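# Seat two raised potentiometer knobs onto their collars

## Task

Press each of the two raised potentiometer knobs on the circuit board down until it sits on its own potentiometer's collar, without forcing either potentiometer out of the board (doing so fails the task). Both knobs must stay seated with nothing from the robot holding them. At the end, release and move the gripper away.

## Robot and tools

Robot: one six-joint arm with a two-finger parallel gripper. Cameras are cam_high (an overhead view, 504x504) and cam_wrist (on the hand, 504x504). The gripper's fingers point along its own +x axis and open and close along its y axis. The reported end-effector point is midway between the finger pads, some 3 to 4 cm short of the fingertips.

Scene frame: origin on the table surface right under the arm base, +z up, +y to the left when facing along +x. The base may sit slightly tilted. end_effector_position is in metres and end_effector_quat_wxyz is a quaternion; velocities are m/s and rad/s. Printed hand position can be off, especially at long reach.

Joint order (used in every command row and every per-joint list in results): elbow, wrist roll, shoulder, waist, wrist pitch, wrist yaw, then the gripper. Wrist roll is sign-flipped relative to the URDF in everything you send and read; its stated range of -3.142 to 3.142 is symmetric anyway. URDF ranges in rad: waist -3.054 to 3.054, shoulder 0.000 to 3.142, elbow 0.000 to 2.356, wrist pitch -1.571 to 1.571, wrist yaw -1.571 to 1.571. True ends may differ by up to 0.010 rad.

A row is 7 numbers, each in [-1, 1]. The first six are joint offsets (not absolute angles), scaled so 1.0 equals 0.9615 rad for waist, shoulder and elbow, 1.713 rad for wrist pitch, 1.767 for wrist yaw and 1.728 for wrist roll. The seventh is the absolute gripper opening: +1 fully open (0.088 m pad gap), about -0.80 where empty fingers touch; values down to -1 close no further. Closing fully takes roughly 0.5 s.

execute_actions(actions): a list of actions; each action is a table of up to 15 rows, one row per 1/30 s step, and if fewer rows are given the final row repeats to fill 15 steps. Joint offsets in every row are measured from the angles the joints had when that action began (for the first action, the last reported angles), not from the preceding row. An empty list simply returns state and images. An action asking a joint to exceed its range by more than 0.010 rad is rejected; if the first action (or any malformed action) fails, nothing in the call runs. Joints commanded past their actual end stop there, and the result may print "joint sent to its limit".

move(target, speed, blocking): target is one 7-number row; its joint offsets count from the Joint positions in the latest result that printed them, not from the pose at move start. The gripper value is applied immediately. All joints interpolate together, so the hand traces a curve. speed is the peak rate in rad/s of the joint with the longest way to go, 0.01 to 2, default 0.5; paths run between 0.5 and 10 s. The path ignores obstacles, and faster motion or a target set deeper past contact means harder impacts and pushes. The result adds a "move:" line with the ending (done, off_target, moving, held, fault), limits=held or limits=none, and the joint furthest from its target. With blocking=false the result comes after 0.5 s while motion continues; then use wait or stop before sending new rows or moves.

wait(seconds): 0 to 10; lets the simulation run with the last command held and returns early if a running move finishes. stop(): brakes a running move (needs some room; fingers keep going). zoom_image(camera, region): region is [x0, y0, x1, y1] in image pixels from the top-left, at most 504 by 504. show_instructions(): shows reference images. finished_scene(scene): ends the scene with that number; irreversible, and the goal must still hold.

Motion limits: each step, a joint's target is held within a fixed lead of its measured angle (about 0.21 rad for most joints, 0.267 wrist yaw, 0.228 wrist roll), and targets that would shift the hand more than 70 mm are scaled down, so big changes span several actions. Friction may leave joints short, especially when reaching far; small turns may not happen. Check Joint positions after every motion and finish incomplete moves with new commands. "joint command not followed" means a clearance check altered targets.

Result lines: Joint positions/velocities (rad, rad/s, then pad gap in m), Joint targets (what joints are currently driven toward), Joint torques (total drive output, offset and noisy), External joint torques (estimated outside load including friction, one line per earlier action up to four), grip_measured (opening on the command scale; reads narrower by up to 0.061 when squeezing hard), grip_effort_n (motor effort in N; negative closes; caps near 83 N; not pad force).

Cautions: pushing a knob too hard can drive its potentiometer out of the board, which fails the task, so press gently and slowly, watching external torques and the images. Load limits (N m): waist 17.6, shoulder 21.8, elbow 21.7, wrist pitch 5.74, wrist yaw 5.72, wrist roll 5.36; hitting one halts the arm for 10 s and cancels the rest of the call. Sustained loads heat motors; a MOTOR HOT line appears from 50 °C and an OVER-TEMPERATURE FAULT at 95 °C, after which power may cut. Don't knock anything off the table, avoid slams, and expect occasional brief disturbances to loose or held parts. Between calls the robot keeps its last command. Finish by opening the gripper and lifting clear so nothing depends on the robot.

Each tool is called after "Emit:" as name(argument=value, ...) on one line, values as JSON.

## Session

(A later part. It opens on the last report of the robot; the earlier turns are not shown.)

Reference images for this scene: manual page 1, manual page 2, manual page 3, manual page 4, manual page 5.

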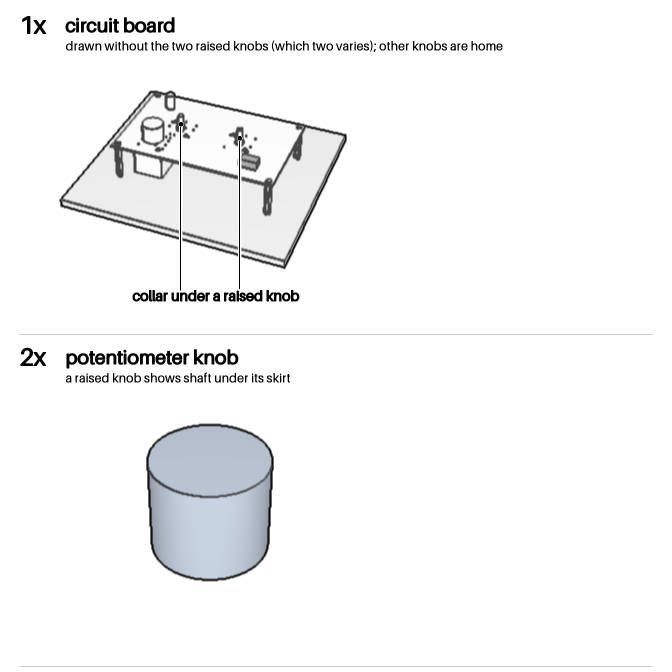

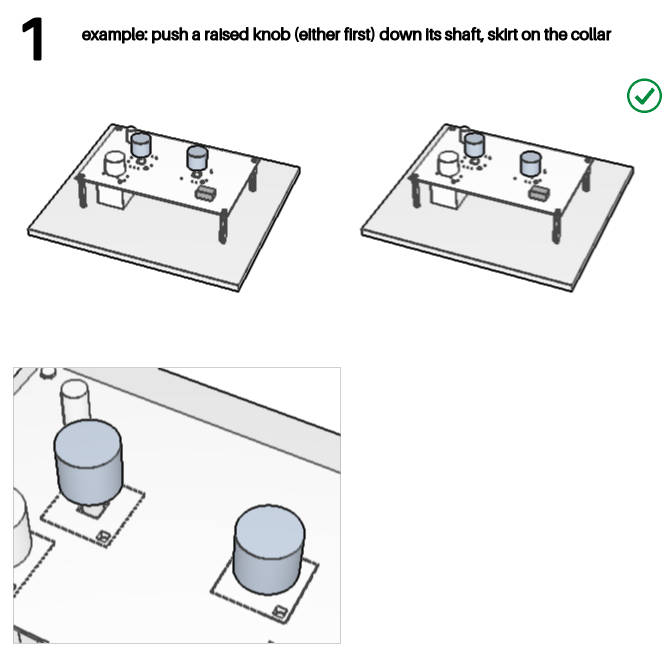

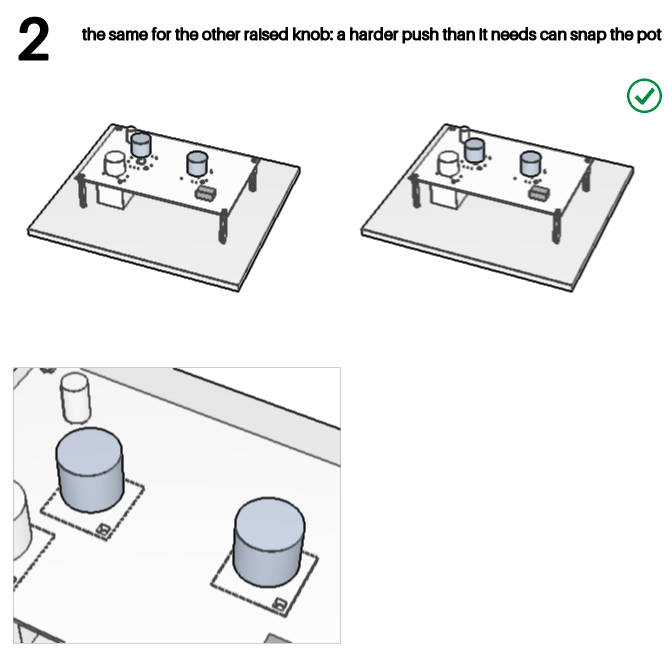

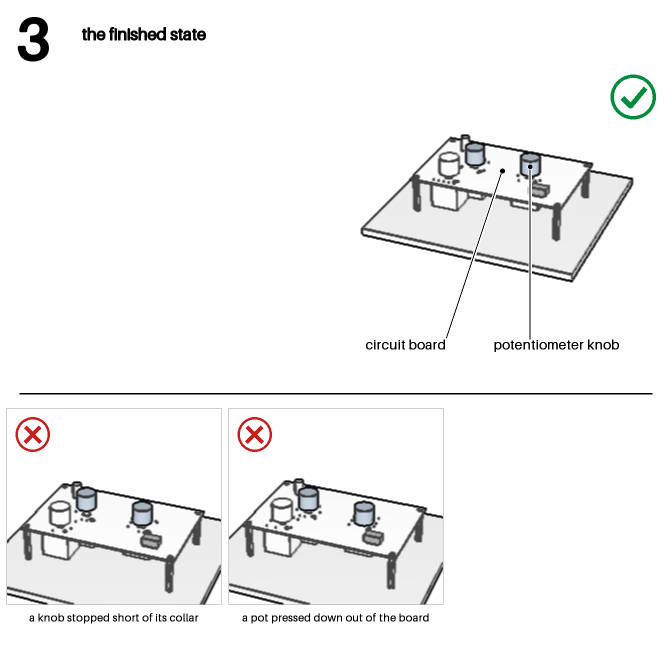

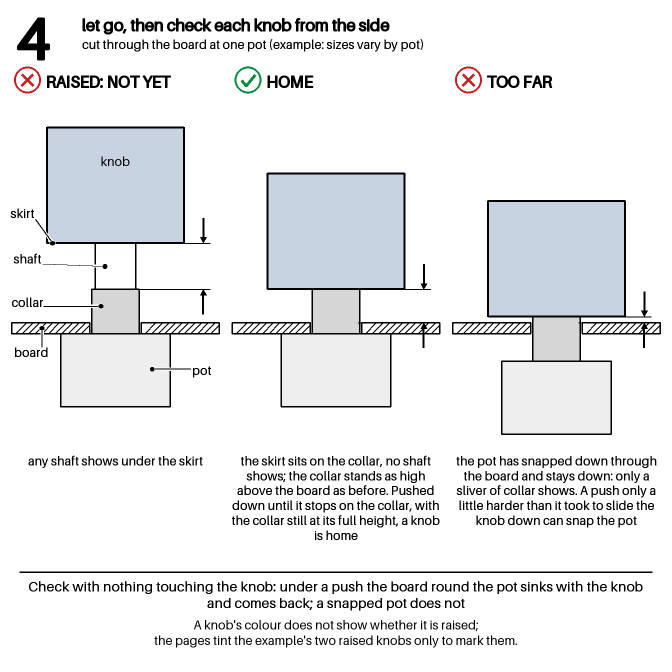

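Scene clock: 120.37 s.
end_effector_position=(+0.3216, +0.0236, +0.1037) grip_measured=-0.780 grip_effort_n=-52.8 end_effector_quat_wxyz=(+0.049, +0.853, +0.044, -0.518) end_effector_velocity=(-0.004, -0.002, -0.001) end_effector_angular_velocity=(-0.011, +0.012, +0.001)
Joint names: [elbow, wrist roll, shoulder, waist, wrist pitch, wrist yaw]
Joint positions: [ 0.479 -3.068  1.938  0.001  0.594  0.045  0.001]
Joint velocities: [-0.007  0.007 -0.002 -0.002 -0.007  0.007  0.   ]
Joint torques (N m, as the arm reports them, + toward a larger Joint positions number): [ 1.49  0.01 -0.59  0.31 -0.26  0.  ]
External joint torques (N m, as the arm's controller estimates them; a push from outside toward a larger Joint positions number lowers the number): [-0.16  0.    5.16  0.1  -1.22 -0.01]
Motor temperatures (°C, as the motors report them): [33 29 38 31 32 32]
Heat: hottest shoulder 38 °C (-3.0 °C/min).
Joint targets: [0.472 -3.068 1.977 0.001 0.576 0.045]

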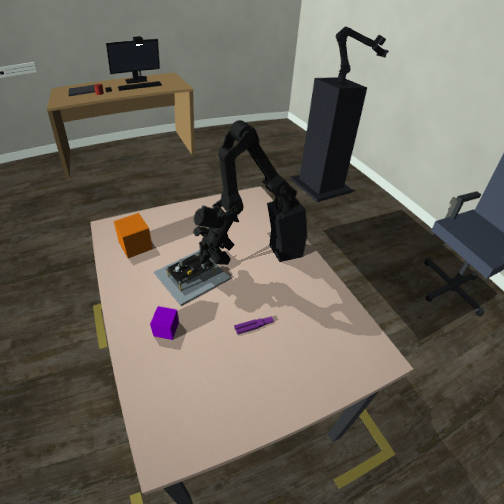

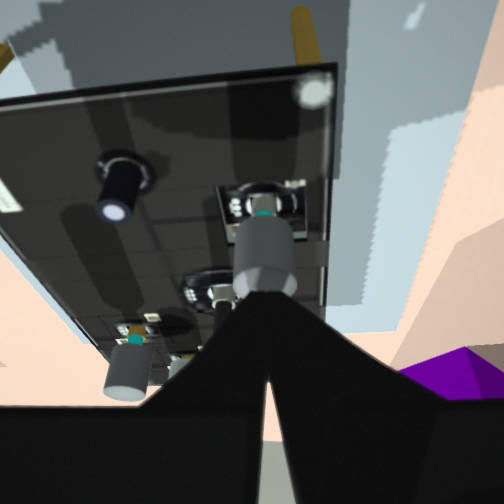

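Emit:
execute_actions(actions=[[[-0.006,0,0.043,0,-0.010,0,-0.79],[-0.006,0,0.045,0,-0.010,0,-0.79]]])

Emit:
zoom_image(camera="cam_wrist", region=[200,150,330,300])

Scene clock: 125.13 s.
end_effector_position=(+0.3216, +0.0236, +0.1033) grip_measured=-0.780 grip_effort_n=-52.8 end_effector_quat_wxyz=(+0.049, +0.853, +0.044, -0.518) end_effector_velocity=(-0.002, -0.004, -0.000) end_effector_angular_velocity=(-0.012, +0.007, -0.004)
Joint names: [elbow, wrist roll, shoulder, waist, wrist pitch, wrist yaw]
Joint positions: [ 0.48  -3.068  1.94   0.001  0.595  0.045  0.001]
Joint velocities: [-0.002  0.007 -0.002 -0.007 -0.007  0.007 -0.   ]
Joint torques (N m, as the arm reports them, + toward a larger Joint positions number): [ 1.48 -0.01 -0.44  0.21 -0.3   0.02]
External joint torques (N m, as the arm's controller estimates them; a push from outside toward a larger Joint positions number lowers the number): [-0.14 -0.02  5.29  0.03 -1.25 -0.01]
Motor temperatures (°C, as the motors report them): [33 29 38 31 31 32]
Heat: hottest shoulder 38 °C (-3.0 °C/min).
Joint targets: [0.473 -3.068 1.981 0.001 0.577 0.045]

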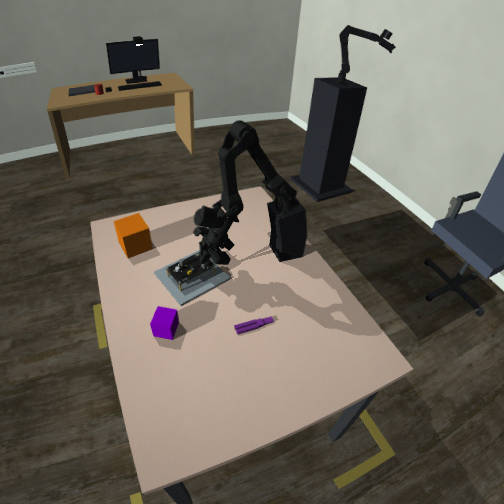

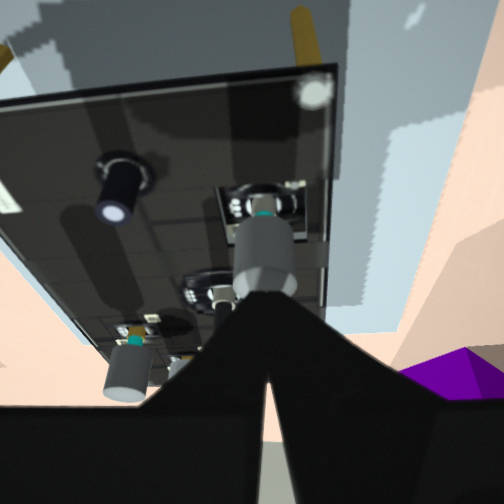

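Region (200, 150, 330, 300) of cam_wrist's 504x504 image, scaled by 3.360, with more detail than that image has; it fills the left 437 columns of this view, and the rest is white.

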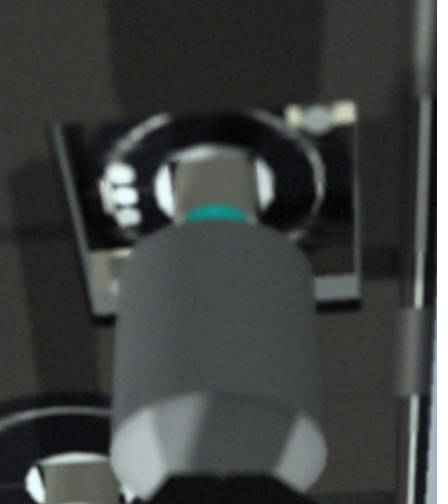

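Emit:
execute_actions(actions=[[[-0.006,0,0.045,0,-0.011,0,-0.79],[-0.006,0,0.048,0,-0.011,0,-0.79]]])

Scene clock: 128.37 s.
end_effector_position=(+0.3214, +0.0236, +0.1022) grip_measured=-0.780 grip_effort_n=-52.8 end_effector_quat_wxyz=(+0.049, +0.852, +0.043, -0.519) end_effector_velocity=(-0.002, +0.000, -0.000) end_effector_angular_velocity=(+0.002, +0.008, +0.008)
Joint names: [elbow, wrist roll, shoulder, waist, wrist pitch, wrist yaw]
Joint positions: [ 0.482 -3.068  1.945  0.001  0.595  0.045  0.001]
Joint velocities: [-0.002  0.007 -0.002 -0.002 -0.007 -0.007 -0.   ]
Joint torques (N m, as the arm reports them, + toward a larger Joint positions number): [ 1.44  0.03 -0.48  0.24 -0.4   0.03]
External joint torques (N m, as the arm's controller estimates them; a push from outside toward a larger Joint positions number lowers the number): [-0.17  0.02  5.29  0.04 -1.35  0.01]
Motor temperatures (°C, as the motors report them): [33 29 38 31 31 32]
Heat: hottest shoulder 38 °C (-3.0 °C/min).
Joint targets: [0.474 -3.068 1.986 0.001 0.576 0.045]

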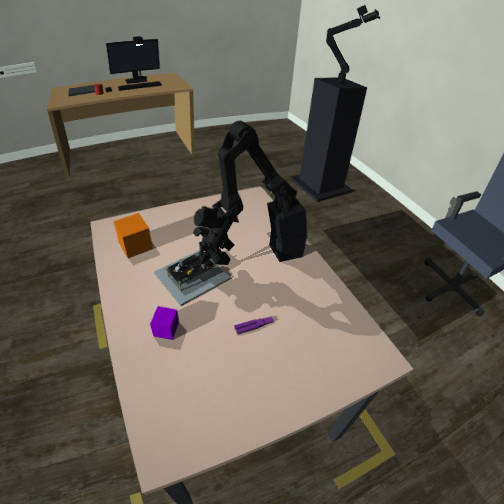

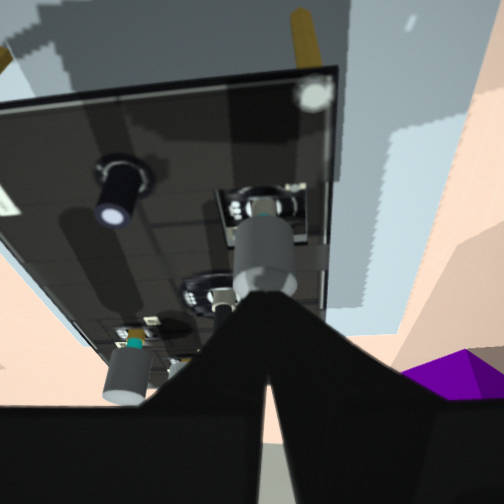

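Emit:
execute_actions(actions=[[[-0.008,0,0.045,0,-0.011,0,-0.79],[-0.008,0,0.048,0,-0.011,0,-0.79]]])

Emit:
zoom_image(camera="cam_wrist", region=[200,150,330,300])

Scene clock: 132.93 s.
end_effector_position=(+0.3214, +0.0236, +0.1014) grip_measured=-0.780 grip_effort_n=-52.8 end_effector_quat_wxyz=(+0.049, +0.852, +0.043, -0.520) end_effector_velocity=(+0.001, -0.000, +0.001) end_effector_angular_velocity=(-0.009, -0.008, +0.005)
Joint names: [elbow, wrist roll, shoulder, waist, wrist pitch, wrist yaw]
Joint positions: [ 0.483 -3.068  1.949  0.001  0.596  0.045  0.001]
Joint velocities: [-0.002  0.007 -0.002  0.002  0.007  0.007 -0.   ]
Joint torques (N m, as the arm reports them, + toward a larger Joint positions number): [ 1.13  0.02 -0.39  0.27 -0.44  0.04]
External joint torques (N m, as the arm's controller estimates them; a push from outside toward a larger Joint positions number lowers the number): [-0.54  0.01  5.43  0.04 -1.42  0.03]
Motor temperatures (°C, as the motors report them): [33 29 38 31 31 32]
Heat: hottest shoulder 38 °C (-3.0 °C/min).
Joint targets: [0.474 -3.068 1.991 0.001 0.576 0.045]

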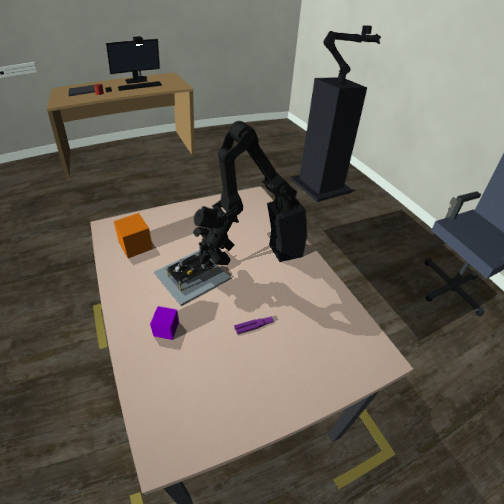

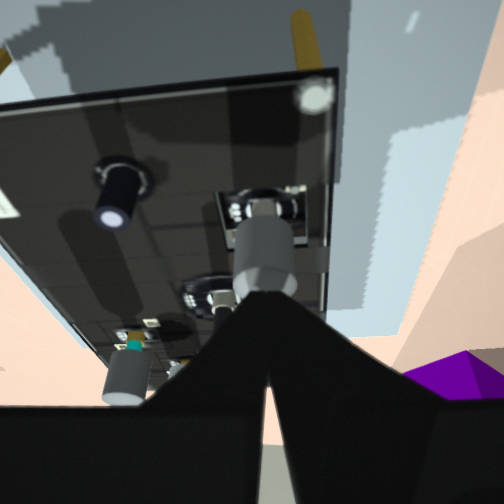

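Region (200, 150, 330, 300) of cam_wrist's 504x504 image, scaled by 3.360, with more detail than that image has; it fills the left 437 columns of this view, and the rest is white.

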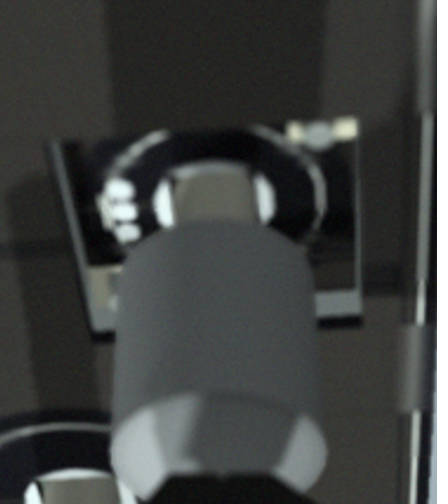

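Emit:
execute_actions(actions=[[[-0.008,0,0.045,0,-0.012,0,-0.79],[-0.008,0,0.048,0,-0.012,0,-0.79]]])

Scene clock: 137.10 s.
end_effector_position=(+0.3214, +0.0237, +0.1006) grip_measured=-0.780 grip_effort_n=-52.8 end_effector_quat_wxyz=(+0.049, +0.851, +0.044, -0.521) end_effector_velocity=(-0.002, +0.002, -0.000) end_effector_angular_velocity=(+0.015, +0.008, +0.014)
Joint names: [elbow, wrist roll, shoulder, waist, wrist pitch, wrist yaw]
Joint positions: [ 0.485 -3.068  1.953  0.001  0.596  0.045  0.001]
Joint velocities: [-0.002  0.007 -0.002 -0.002 -0.007 -0.022 -0.   ]
Joint torques (N m, as the arm reports them, + toward a larger Joint positions number): [ 1.12  0.   -0.34  0.21 -0.49  0.  ]
External joint torques (N m, as the arm's controller estimates them; a push from outside toward a larger Joint positions number lowers the number): [-0.56  0.    5.52 -0.03 -1.47 -0.01]
Motor temperatures (°C, as the motors report them): [33 29 38 31 31 32]
Heat: hottest shoulder 38 °C (-2.0 °C/min).
Joint targets: [0.475 -3.068 1.995 0.001 0.576 0.045]

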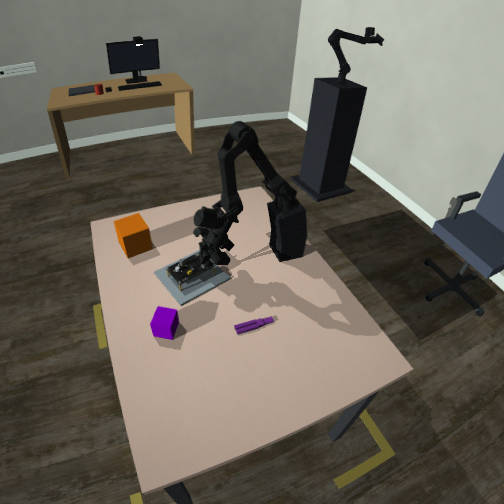

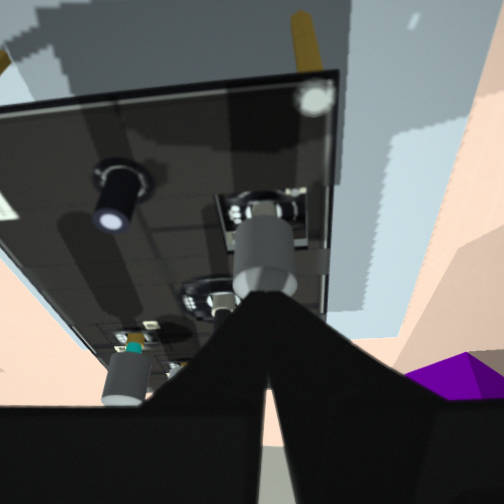

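Emit:
execute_actions(actions=[[[-0.010,0,0.045,0,-0.012,0,-0.79],[-0.010,0,0.048,0,-0.012,0,-0.79]]])

Emit:
zoom_image(camera="cam_wrist", region=[200,150,330,300])

Scene clock: 142.60 s.
end_effector_position=(+0.3212, +0.0236, +0.0998) grip_measured=-0.780 grip_effort_n=-52.8 end_effector_quat_wxyz=(+0.049, +0.851, +0.043, -0.522) end_effector_velocity=(-0.004, -0.000, -0.001) end_effector_angular_velocity=(+0.002, +0.012, +0.008)
Joint names: [elbow, wrist roll, shoulder, waist, wrist pitch, wrist yaw]
Joint positions: [ 0.486 -3.068  1.956  0.001  0.597  0.045  0.001]
Joint velocities: [-0.007  0.007 -0.002 -0.002 -0.007 -0.007  0.   ]
Joint torques (N m, as the arm reports them, + toward a larger Joint positions number): [ 1.12  0.03 -0.3   0.35 -0.52  0.01]
External joint torques (N m, as the arm's controller estimates them; a push from outside toward a larger Joint positions number lowers the number): [-0.53  0.02  5.53  0.15 -1.49 -0.01]
Motor temperatures (°C, as the motors report them): [33 29 37 31 31 32]
Heat: hottest shoulder 37 °C (-3.0 °C/min).
Joint targets: [0.475 -3.068 1.999 0.001 0.576 0.045]

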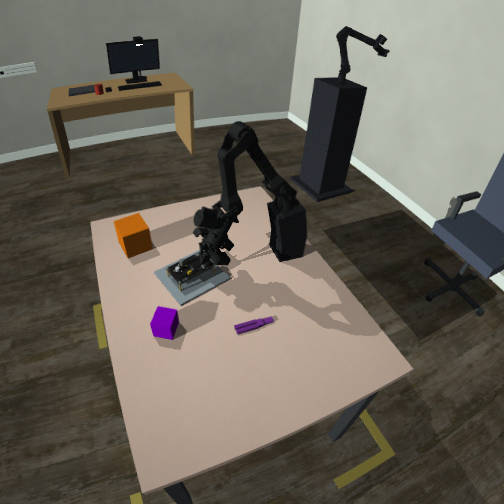

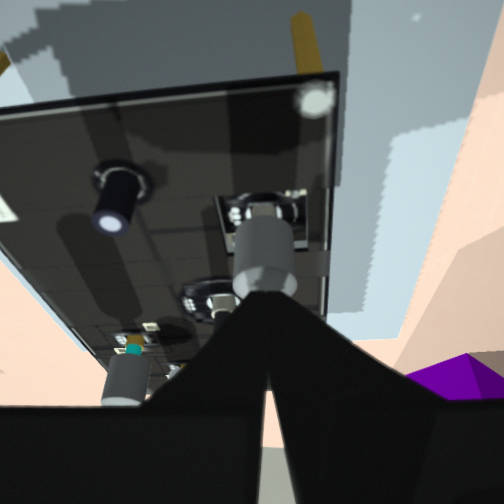

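Region (200, 150, 330, 300) of cam_wrist's 504x504 image, scaled by 3.360, with more detail than that image has; it fills the left 437 columns of this view, and the rest is white.

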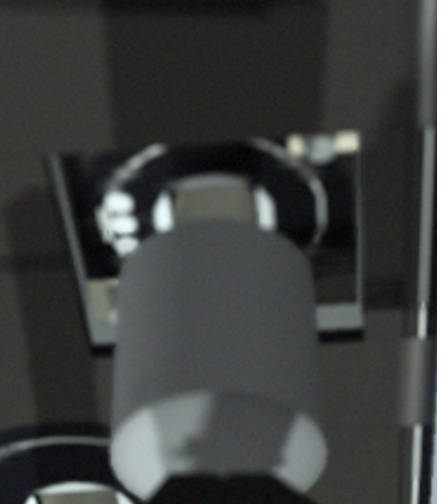

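Emit:
execute_actions(actions=[[[-0.010,0,0.046,0,-0.012,0,-0.79],[-0.010,0,0.048,0,-0.012,0,-0.79]]])

Scene clock: 145.93 s.
end_effector_position=(+0.3211, +0.0236, +0.0992) grip_measured=-0.780 grip_effort_n=-52.8 end_effector_quat_wxyz=(+0.049, +0.850, +0.043, -0.522) end_effector_velocity=(-0.005, -0.002, -0.002) end_effector_angular_velocity=(+0.000, +0.017, +0.003)
Joint names: [elbow, wrist roll, shoulder, waist, wrist pitch, wrist yaw]
Joint positions: [ 0.487 -3.068  1.959  0.001  0.597  0.045  0.001]
Joint velocities: [-0.007  0.007  0.002 -0.007 -0.007 -0.007 -0.   ]
Joint torques (N m, as the arm reports them, + toward a larger Joint positions number): [ 0.97  0.02 -0.2   0.29 -0.55  0.  ]
External joint torques (N m, as the arm's controller estimates them; a push from outside toward a larger Joint positions number lowers the number): [-0.6   0.02  5.6   0.1  -1.5  -0.02]
Motor temperatures (°C, as the motors report them): [33 29 37 31 31 32]
Heat: hottest shoulder 37 °C (-3.0 °C/min).
Joint targets: [0.476 -3.068 2.002 0.001 0.576 0.045]

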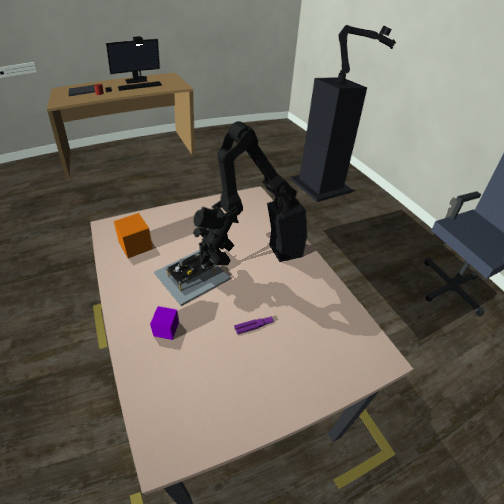

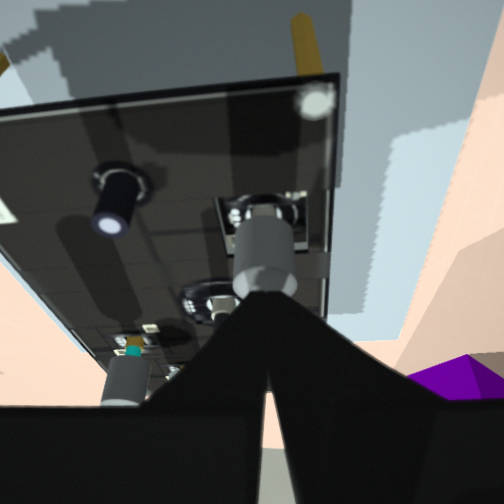

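Emit:
execute_actions(actions=[[[-0.011,0,0.046,0,-0.012,0,-0.79],[-0.011,0,0.048,0,-0.012,0,-0.79]]])

Scene clock: 149.07 s.
end_effector_position=(+0.3211, +0.0237, +0.0987) grip_measured=-0.780 grip_effort_n=-52.8 end_effector_quat_wxyz=(+0.049, +0.850, +0.043, -0.522) end_effector_velocity=(-0.000, +0.000, +0.002) end_effector_angular_velocity=(+0.003, -0.007, +0.007)
Joint names: [elbow, wrist roll, shoulder, waist, wrist pitch, wrist yaw]
Joint positions: [ 0.488 -3.068  1.962  0.001  0.598  0.045  0.001]
Joint velocities: [-0.007  0.007 -0.007 -0.002  0.007 -0.007 -0.   ]
Joint torques (N m, as the arm reports them, + toward a larger Joint positions number): [ 0.97  0.04 -0.36  0.26 -0.55  0.01]
External joint torques (N m, as the arm's controller estimates them; a push from outside toward a larger Joint positions number lowers the number): [-0.67  0.04  5.51  0.07 -1.53 -0.01]
Motor temperatures (°C, as the motors report them): [33 29 37 31 31 32]
Heat: hottest shoulder 37 °C (-3.0 °C/min).
Joint targets: [0.477 -3.068 2.005 0.001 0.577 0.045]

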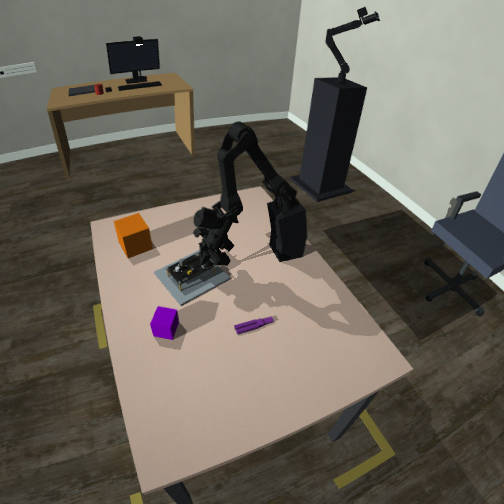

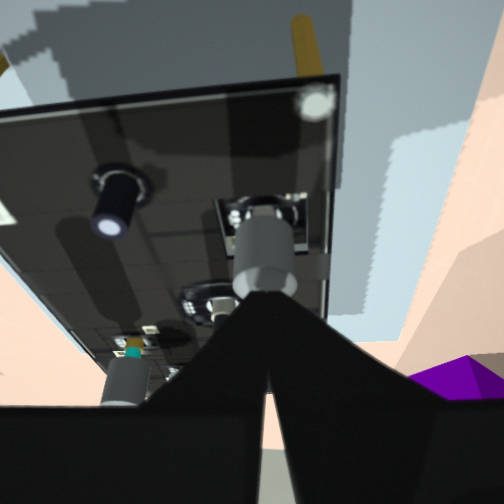

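Emit:
execute_actions(actions=[[[-0.011,0,0.046,0,-0.012,0,-0.79],[-0.011,0,0.048,0,-0.012,0,-0.79]]])

Emit:
zoom_image(camera="cam_wrist", region=[200,150,330,300])

Scene clock: 156.67 s.
end_effector_position=(+0.3212, +0.0236, +0.0982) grip_measured=-0.780 grip_effort_n=-52.8 end_effector_quat_wxyz=(+0.049, +0.850, +0.043, -0.523) end_effector_velocity=(-0.002, +0.001, -0.000) end_effector_angular_velocity=(+0.014, +0.008, +0.010)
Joint names: [elbow, wrist roll, shoulder, waist, wrist pitch, wrist yaw]
Joint positions: [ 0.489 -3.068  1.964  0.001  0.6    0.046  0.001]
Joint velocities: [-0.002  0.007 -0.002 -0.007 -0.007 -0.022 -0.   ]
Joint torques (N m, as the arm reports them, + toward a larger Joint positions number): [ 0.93  0.01 -0.26  0.19 -0.57 -0.01]
External joint torques (N m, as the arm's controller estimates them; a push from outside toward a larger Joint positions number lowers the number): [-0.71  0.    5.62 -0.02 -1.54 -0.02]
Motor temperatures (°C, as the motors report them): [33 29 37 31 31 32]
Heat: hottest shoulder 37 °C (-3.0 °C/min).
Joint targets: [0.478 -3.068 2.008 0.001 0.578 0.046]

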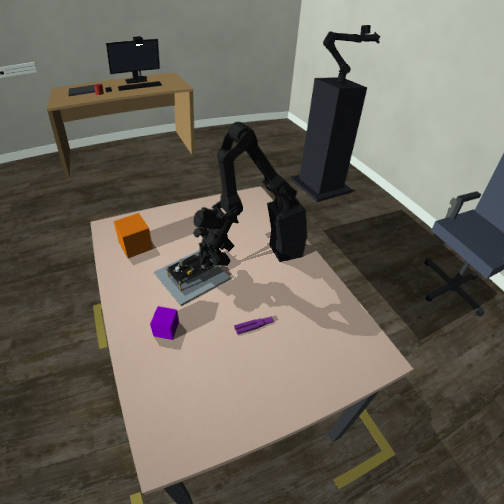

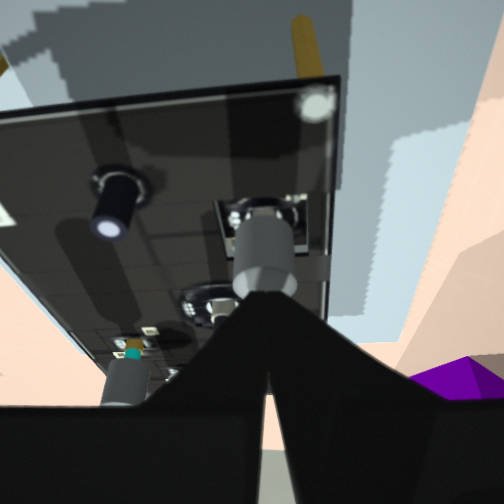

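Region (200, 150, 330, 300) of cam_wrist's 504x504 image, scaled by 3.360, with more detail than that image has; it fills the left 437 columns of this view, and the rest is white.

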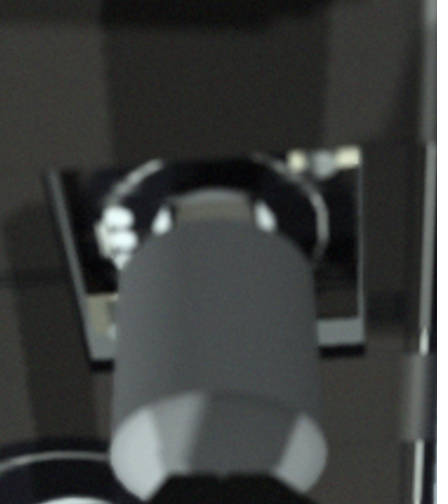

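Emit:
execute_actions(actions=[[[-0.011,0,0.047,0,-0.013,0,-0.79],[-0.011,0,0.049,0,-0.013,0,-0.79]]])

Scene clock: 159.90 s.
end_effector_position=(+0.3210, +0.0236, +0.0974) grip_measured=-0.780 grip_effort_n=-52.8 end_effector_quat_wxyz=(+0.049, +0.850, +0.043, -0.523) end_effector_velocity=(-0.005, -0.000, -0.002) end_effector_angular_velocity=(+0.001, +0.022, +0.008)
Joint names: [elbow, wrist roll, shoulder, waist, wrist pitch, wrist yaw]
Joint positions: [ 0.49  -3.068  1.968  0.001  0.6    0.046  0.001]
Joint velocities: [-0.002  0.007 -0.002 -0.002 -0.022 -0.007 -0.   ]
Joint torques (N m, as the arm reports them, + toward a larger Joint positions number): [ 0.83  0.02 -0.26  0.14 -0.65  0.01]
External joint torques (N m, as the arm's controller estimates them; a push from outside toward a larger Joint positions number lowers the number): [-0.72  0.02  5.56 -0.07 -1.59 -0.01]
Motor temperatures (°C, as the motors report them): [33 29 37 31 31 32]
Heat: hottest shoulder 37 °C (-2.0 °C/min).
Joint targets: [0.478 -3.068 2.012 0.001 0.578 0.046]

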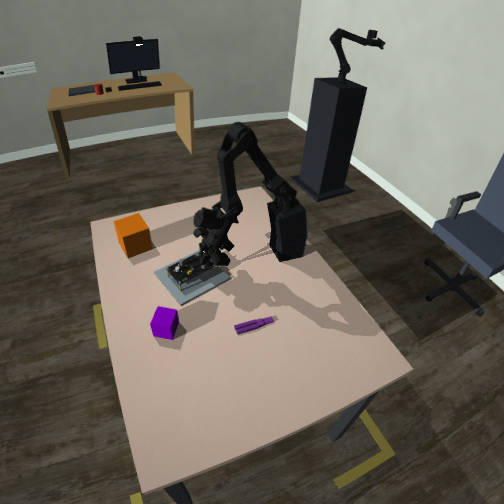

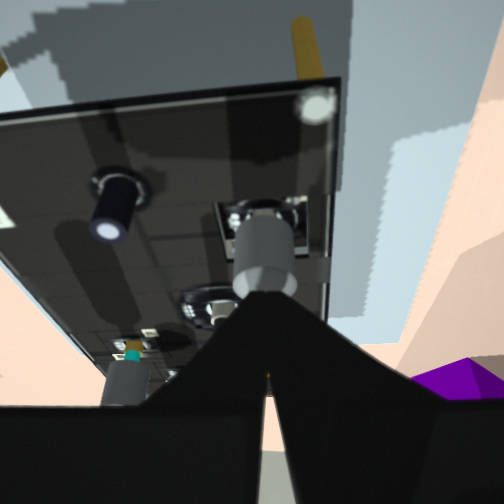

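Emit:
execute_actions(actions=[[[-0.012,0,0.046,0,-0.013,0,-0.79],[-0.012,0,0.048,0,-0.013,0,-0.79]]])

Emit:
zoom_image(camera="cam_wrist", region=[200,150,330,300])

Scene clock: 167.77 s.
end_effector_position=(+0.3210, +0.0236, +0.0970) grip_measured=-0.780 grip_effort_n=-52.8 end_effector_quat_wxyz=(+0.049, +0.849, +0.043, -0.524) end_effector_velocity=(-0.002, -0.002, -0.000) end_effector_angular_velocity=(-0.011, +0.007, +0.001)
Joint names: [elbow, wrist roll, shoulder, waist, wrist pitch, wrist yaw]
Joint positions: [ 0.491 -3.068  1.97   0.001  0.6    0.046  0.001]
Joint velocities: [-0.002  0.007 -0.002 -0.002 -0.007  0.007 -0.   ]
Joint torques (N m, as the arm reports them, + toward a larger Joint positions number): [ 0.9   0.02 -0.03  0.26 -0.62  0.02]
External joint torques (N m, as the arm's controller estimates them; a push from outside toward a larger Joint positions number lowers the number): [-0.67  0.01  5.81  0.08 -1.57 -0.01]
Motor temperatures (°C, as the motors report them): [33 29 37 31 31 32]
Heat: hottest shoulder 37 °C (-2.0 °C/min).
Joint targets: [0.479 -3.068 2.014 0.001 0.578 0.046]

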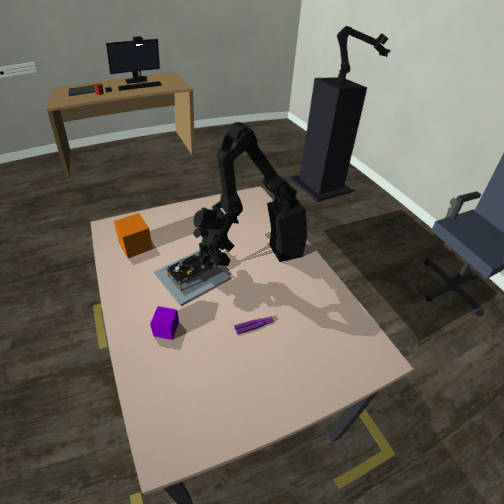

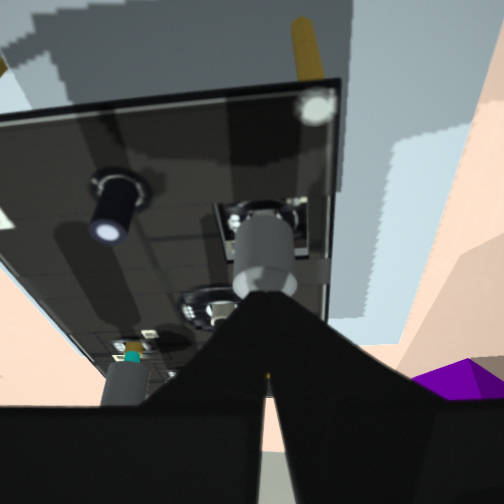

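Region (200, 150, 330, 300) of cam_wrist's 504x504 image, scaled by 3.360, with more detail than that image has; it fills the left 437 columns of this view, and the rest is white.

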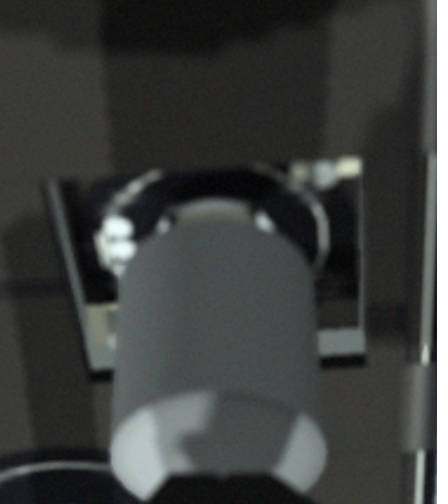

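Emit:
execute_actions(actions=[[[-0.012,0,0.047,0,-0.013,0,-0.79],[-0.012,0,0.049,0,-0.013,0,-0.79]]])

Scene clock: 171.23 s.
end_effector_position=(+0.3209, +0.0236, +0.0965) grip_measured=-0.780 grip_effort_n=-52.8 end_effector_quat_wxyz=(+0.049, +0.849, +0.043, -0.524) end_effector_velocity=(-0.007, +0.002, -0.002) end_effector_angular_velocity=(+0.014, +0.028, +0.015)
Joint names: [elbow, wrist roll, shoulder, waist, wrist pitch, wrist yaw]
Joint positions: [ 0.492 -3.068  1.972  0.001  0.601  0.046  0.001]
Joint velocities: [-0.007  0.007 -0.002 -0.002 -0.022 -0.022 -0.   ]
Joint torques (N m, as the arm reports them, + toward a larger Joint positions number): [ 0.86  0.03 -0.05  0.26 -0.66  0.01]
External joint torques (N m, as the arm's controller estimates them; a push from outside toward a larger Joint positions number lowers the number): [-0.65  0.03  5.79  0.04 -1.59  0.  ]
Motor temperatures (°C, as the motors report them): [32 29 37 31 31 32]
Heat: hottest shoulder 37 °C (-2.0 °C/min).
Joint targets: [0.480 -3.068 2.017 0.001 0.578 0.046]

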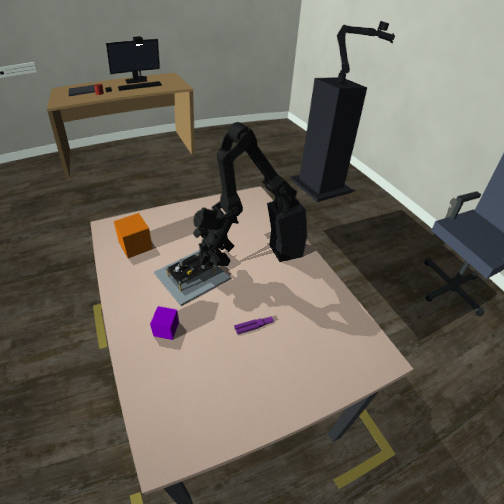

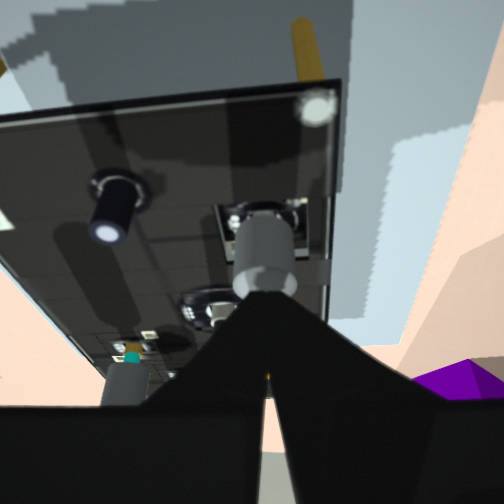

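Emit:
execute_actions(actions=[[[-0.012,0,0.048,0,-0.013,0,-0.79],[-0.012,0,0.050,0,-0.013,0,-0.79]]])

Emit:
zoom_image(camera="cam_wrist", region=[200,150,330,300])

Scene clock: 196.43 s.
end_effector_position=(+0.3209, +0.0236, +0.0963) grip_measured=-0.780 grip_effort_n=-52.8 end_effector_quat_wxyz=(+0.049, +0.849, +0.043, -0.524) end_effector_velocity=(-0.004, -0.000, -0.001) end_effector_angular_velocity=(+0.002, +0.012, +0.008)
Joint names: [elbow, wrist roll, shoulder, waist, wrist pitch, wrist yaw]
Joint positions: [ 0.492 -3.068  1.973  0.001  0.602  0.046  0.001]
Joint velocities: [-0.007  0.007 -0.002 -0.002 -0.007 -0.007 -0.   ]
Joint torques (N m, as the arm reports them, + toward a larger Joint positions number): [ 0.94  0.01  0.09  0.02 -0.68  0.03]
External joint torques (N m, as the arm's controller estimates them; a push from outside toward a larger Joint positions number lowers the number): [-0.62  0.01  5.97 -0.2  -1.64  0.01]
Motor temperatures (°C, as the motors report them): [32 29 36 31 31 32]
Heat: hottest shoulder 36 °C (-2.0 °C/min).
Joint targets: [0.480 -3.068 2.020 0.001 0.579 0.046]

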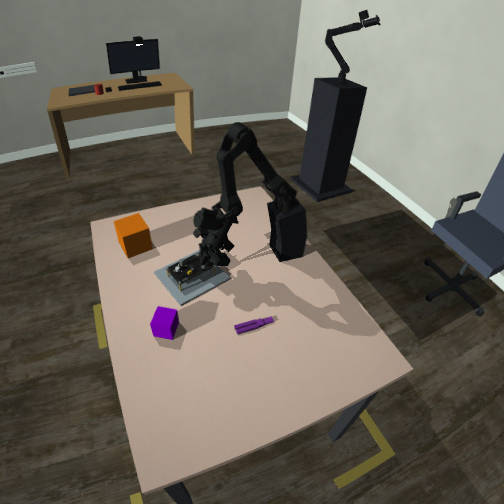

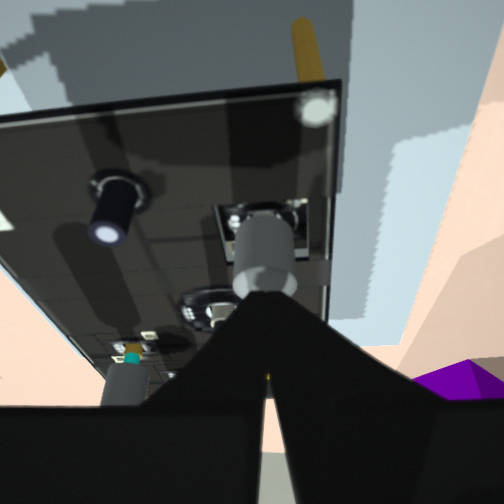

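Region (200, 150, 330, 300) of cam_wrist's 504x504 image, scaled by 3.360, with more detail than that image has; it fills the left 437 columns of this view, and the rest is white.

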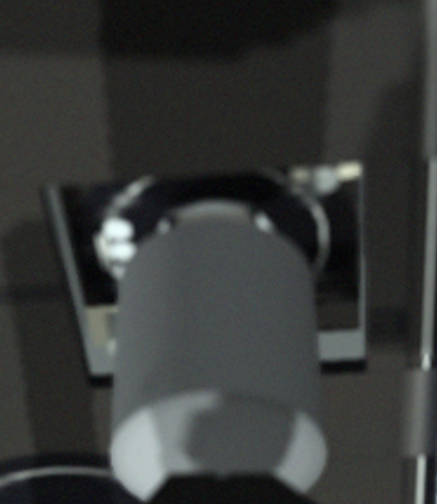

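Emit:
move(target=[0,0,-0.13,0,-0.065,0,-0.79], speed=0.15)

Emit:
zoom_image(camera="cam_wrist", region=[60,100,340,400])

Scene clock: 201.10 s.
end_effector_position=(+0.3255, +0.0232, +0.1178) grip_measured=-0.780 grip_effort_n=-52.8 end_effector_quat_wxyz=(+0.049, +0.851, +0.043, -0.522) end_effector_velocity=(-0.002, +0.000, -0.000) end_effector_angular_velocity=(+0.002, +0.008, +0.008)
Joint names: [elbow, wrist roll, shoulder, waist, wrist pitch, wrist yaw]
Joint positions: [ 0.493 -3.068  1.859  0.001  0.492  0.046  0.001]
Joint velocities: [-0.002  0.007 -0.002 -0.002 -0.007 -0.007  0.   ]
Joint torques (N m, as the arm reports them, + toward a larger Joint positions number): [ 2.38  0.04 -6.57  0.17  0.79  0.03]
External joint torques (N m, as the arm's controller estimates them; a push from outside toward a larger Joint positions number lowers the number): [ 0.27  0.03 -0.88 -0.03 -0.15  0.02]
Motor temperatures (°C, as the motors report them): [32 29 36 31 31 32]
Heat: hottest shoulder 36 °C (-1.0 °C/min).
Joint targets: [0.492 -3.068 1.849 0.001 0.491 0.046]
move: off_target; limits=none; farthest joint: the shoulder, 0.011 radians from its target (0.125 radians at the start)

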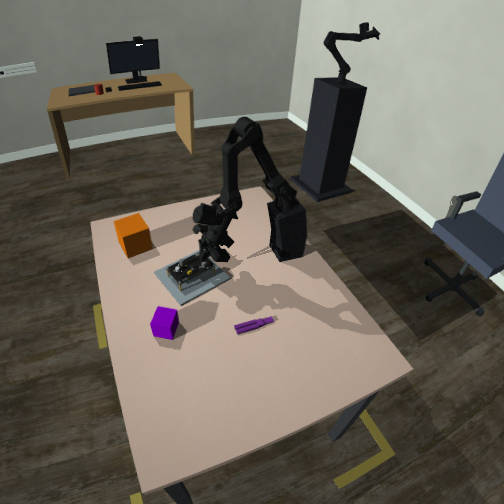

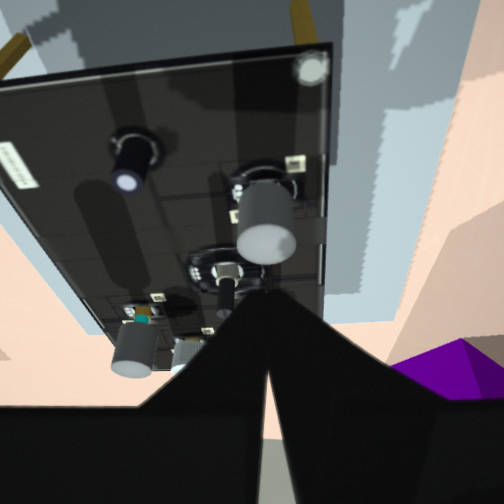

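Region (60, 100, 340, 400) of cam_wrist's 504x504 image, scaled by 1.680, with more detail than that image has; it fills the left 470 columns of this view, and the rest is white.

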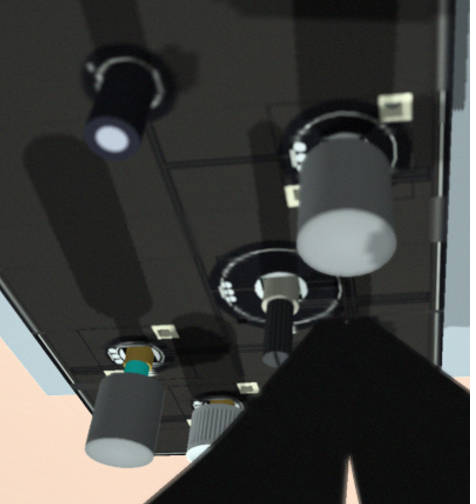

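Emit:
move(target=[0.31,0,0.045,-0.131,-0.125,0,-0.79], speed=0.3)

Scene clock: 213.37 s.
end_effector_position=(+0.4009, -0.0219, +0.1375) grip_measured=-0.780 grip_effort_n=-52.8 end_effector_quat_wxyz=(+0.030, +0.861, -0.016, -0.508) end_effector_velocity=(+0.003, -0.002, +0.002) end_effector_angular_velocity=(+0.001, -0.012, +0.003)
Joint names: [elbow, wrist roll, shoulder, waist, wrist pitch, wrist yaw]
Joint positions: [ 0.781 -3.068  1.895 -0.121  0.28   0.046  0.001]
Joint velocities: [ 0.002  0.007 -0.002 -0.007  0.007 -0.007 -0.   ]
Joint torques (N m, as the arm reports them, + toward a larger Joint positions number): [ 4.58  0.02 -6.04 -0.36  0.86  0.03]
External joint torques (N m, as the arm's controller estimates them; a push from outside toward a larger Joint positions number lowers the number): [ 1.1   0.01  1.27 -0.39 -0.17  0.  ]
Motor temperatures (°C, as the motors report them): [33 29 38 31 32 32]
Heat: hottest shoulder 38 °C (+1.0 °C/min).
Joint targets: [0.791 -3.068 1.903 -0.125 0.278 0.046]
move: done; limits=none; farthest joint: the elbow, 0.010 radians from its target (0.298 radians at the start)

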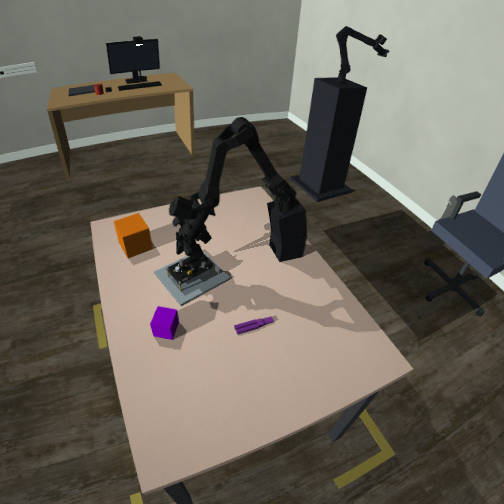

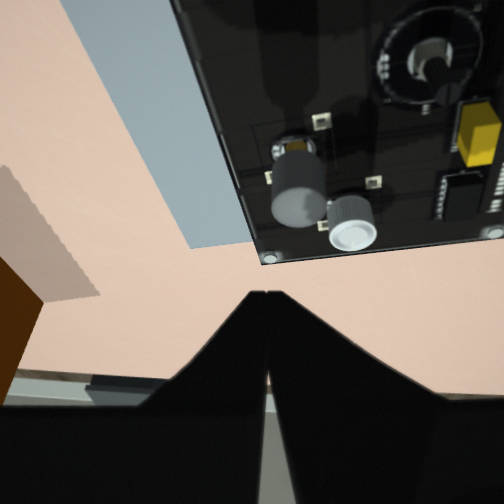

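Emit:
move(target=[-0.018,0,0.077,0.033,0.045,0,-0.79], speed=0.12)

Scene clock: 222.13 s.
end_effector_position=(+0.3982, -0.0101, +0.1198) grip_measured=-0.780 grip_effort_n=-52.8 end_effector_quat_wxyz=(+0.034, +0.861, -0.003, -0.508) end_effector_velocity=(+0.001, +0.000, +0.002) end_effector_angular_velocity=(+0.002, -0.002, +0.008)
Joint names: [elbow, wrist roll, shoulder, waist, wrist pitch, wrist yaw]
Joint positions: [ 0.771 -3.068  1.961 -0.093  0.354  0.046  0.001]
Joint velocities: [ 0.002  0.007 -0.007 -0.002 -0.007 -0.007  0.   ]
Joint torques (N m, as the arm reports them, + toward a larger Joint positions number): [ 2.51  0.05 -5.98  0.5   1.07  0.04]
External joint torques (N m, as the arm's controller estimates them; a push from outside toward a larger Joint positions number lowers the number): [-0.65  0.04  1.4   0.36  0.04  0.02]
Motor temperatures (°C, as the motors report them): [34 29 39 31 32 32]
Heat: hottest shoulder 39 °C (+2.0 °C/min).
Joint targets: [0.764 -3.068 1.969 -0.089 0.357 0.046]
move: done; limits=none; farthest joint: the shoulder, 0.008 radians from its target (0.074 radians at the start)

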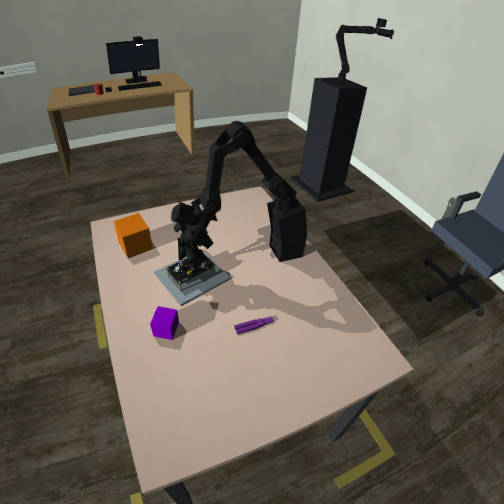

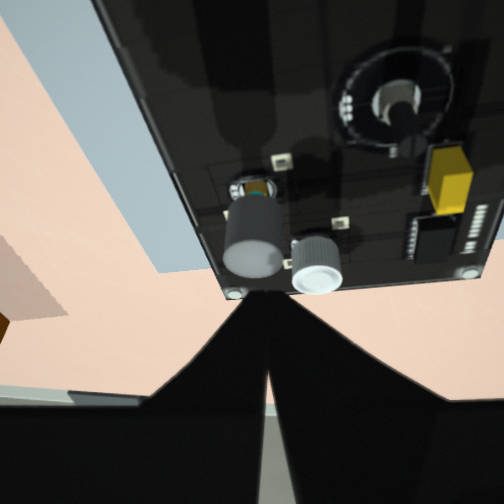

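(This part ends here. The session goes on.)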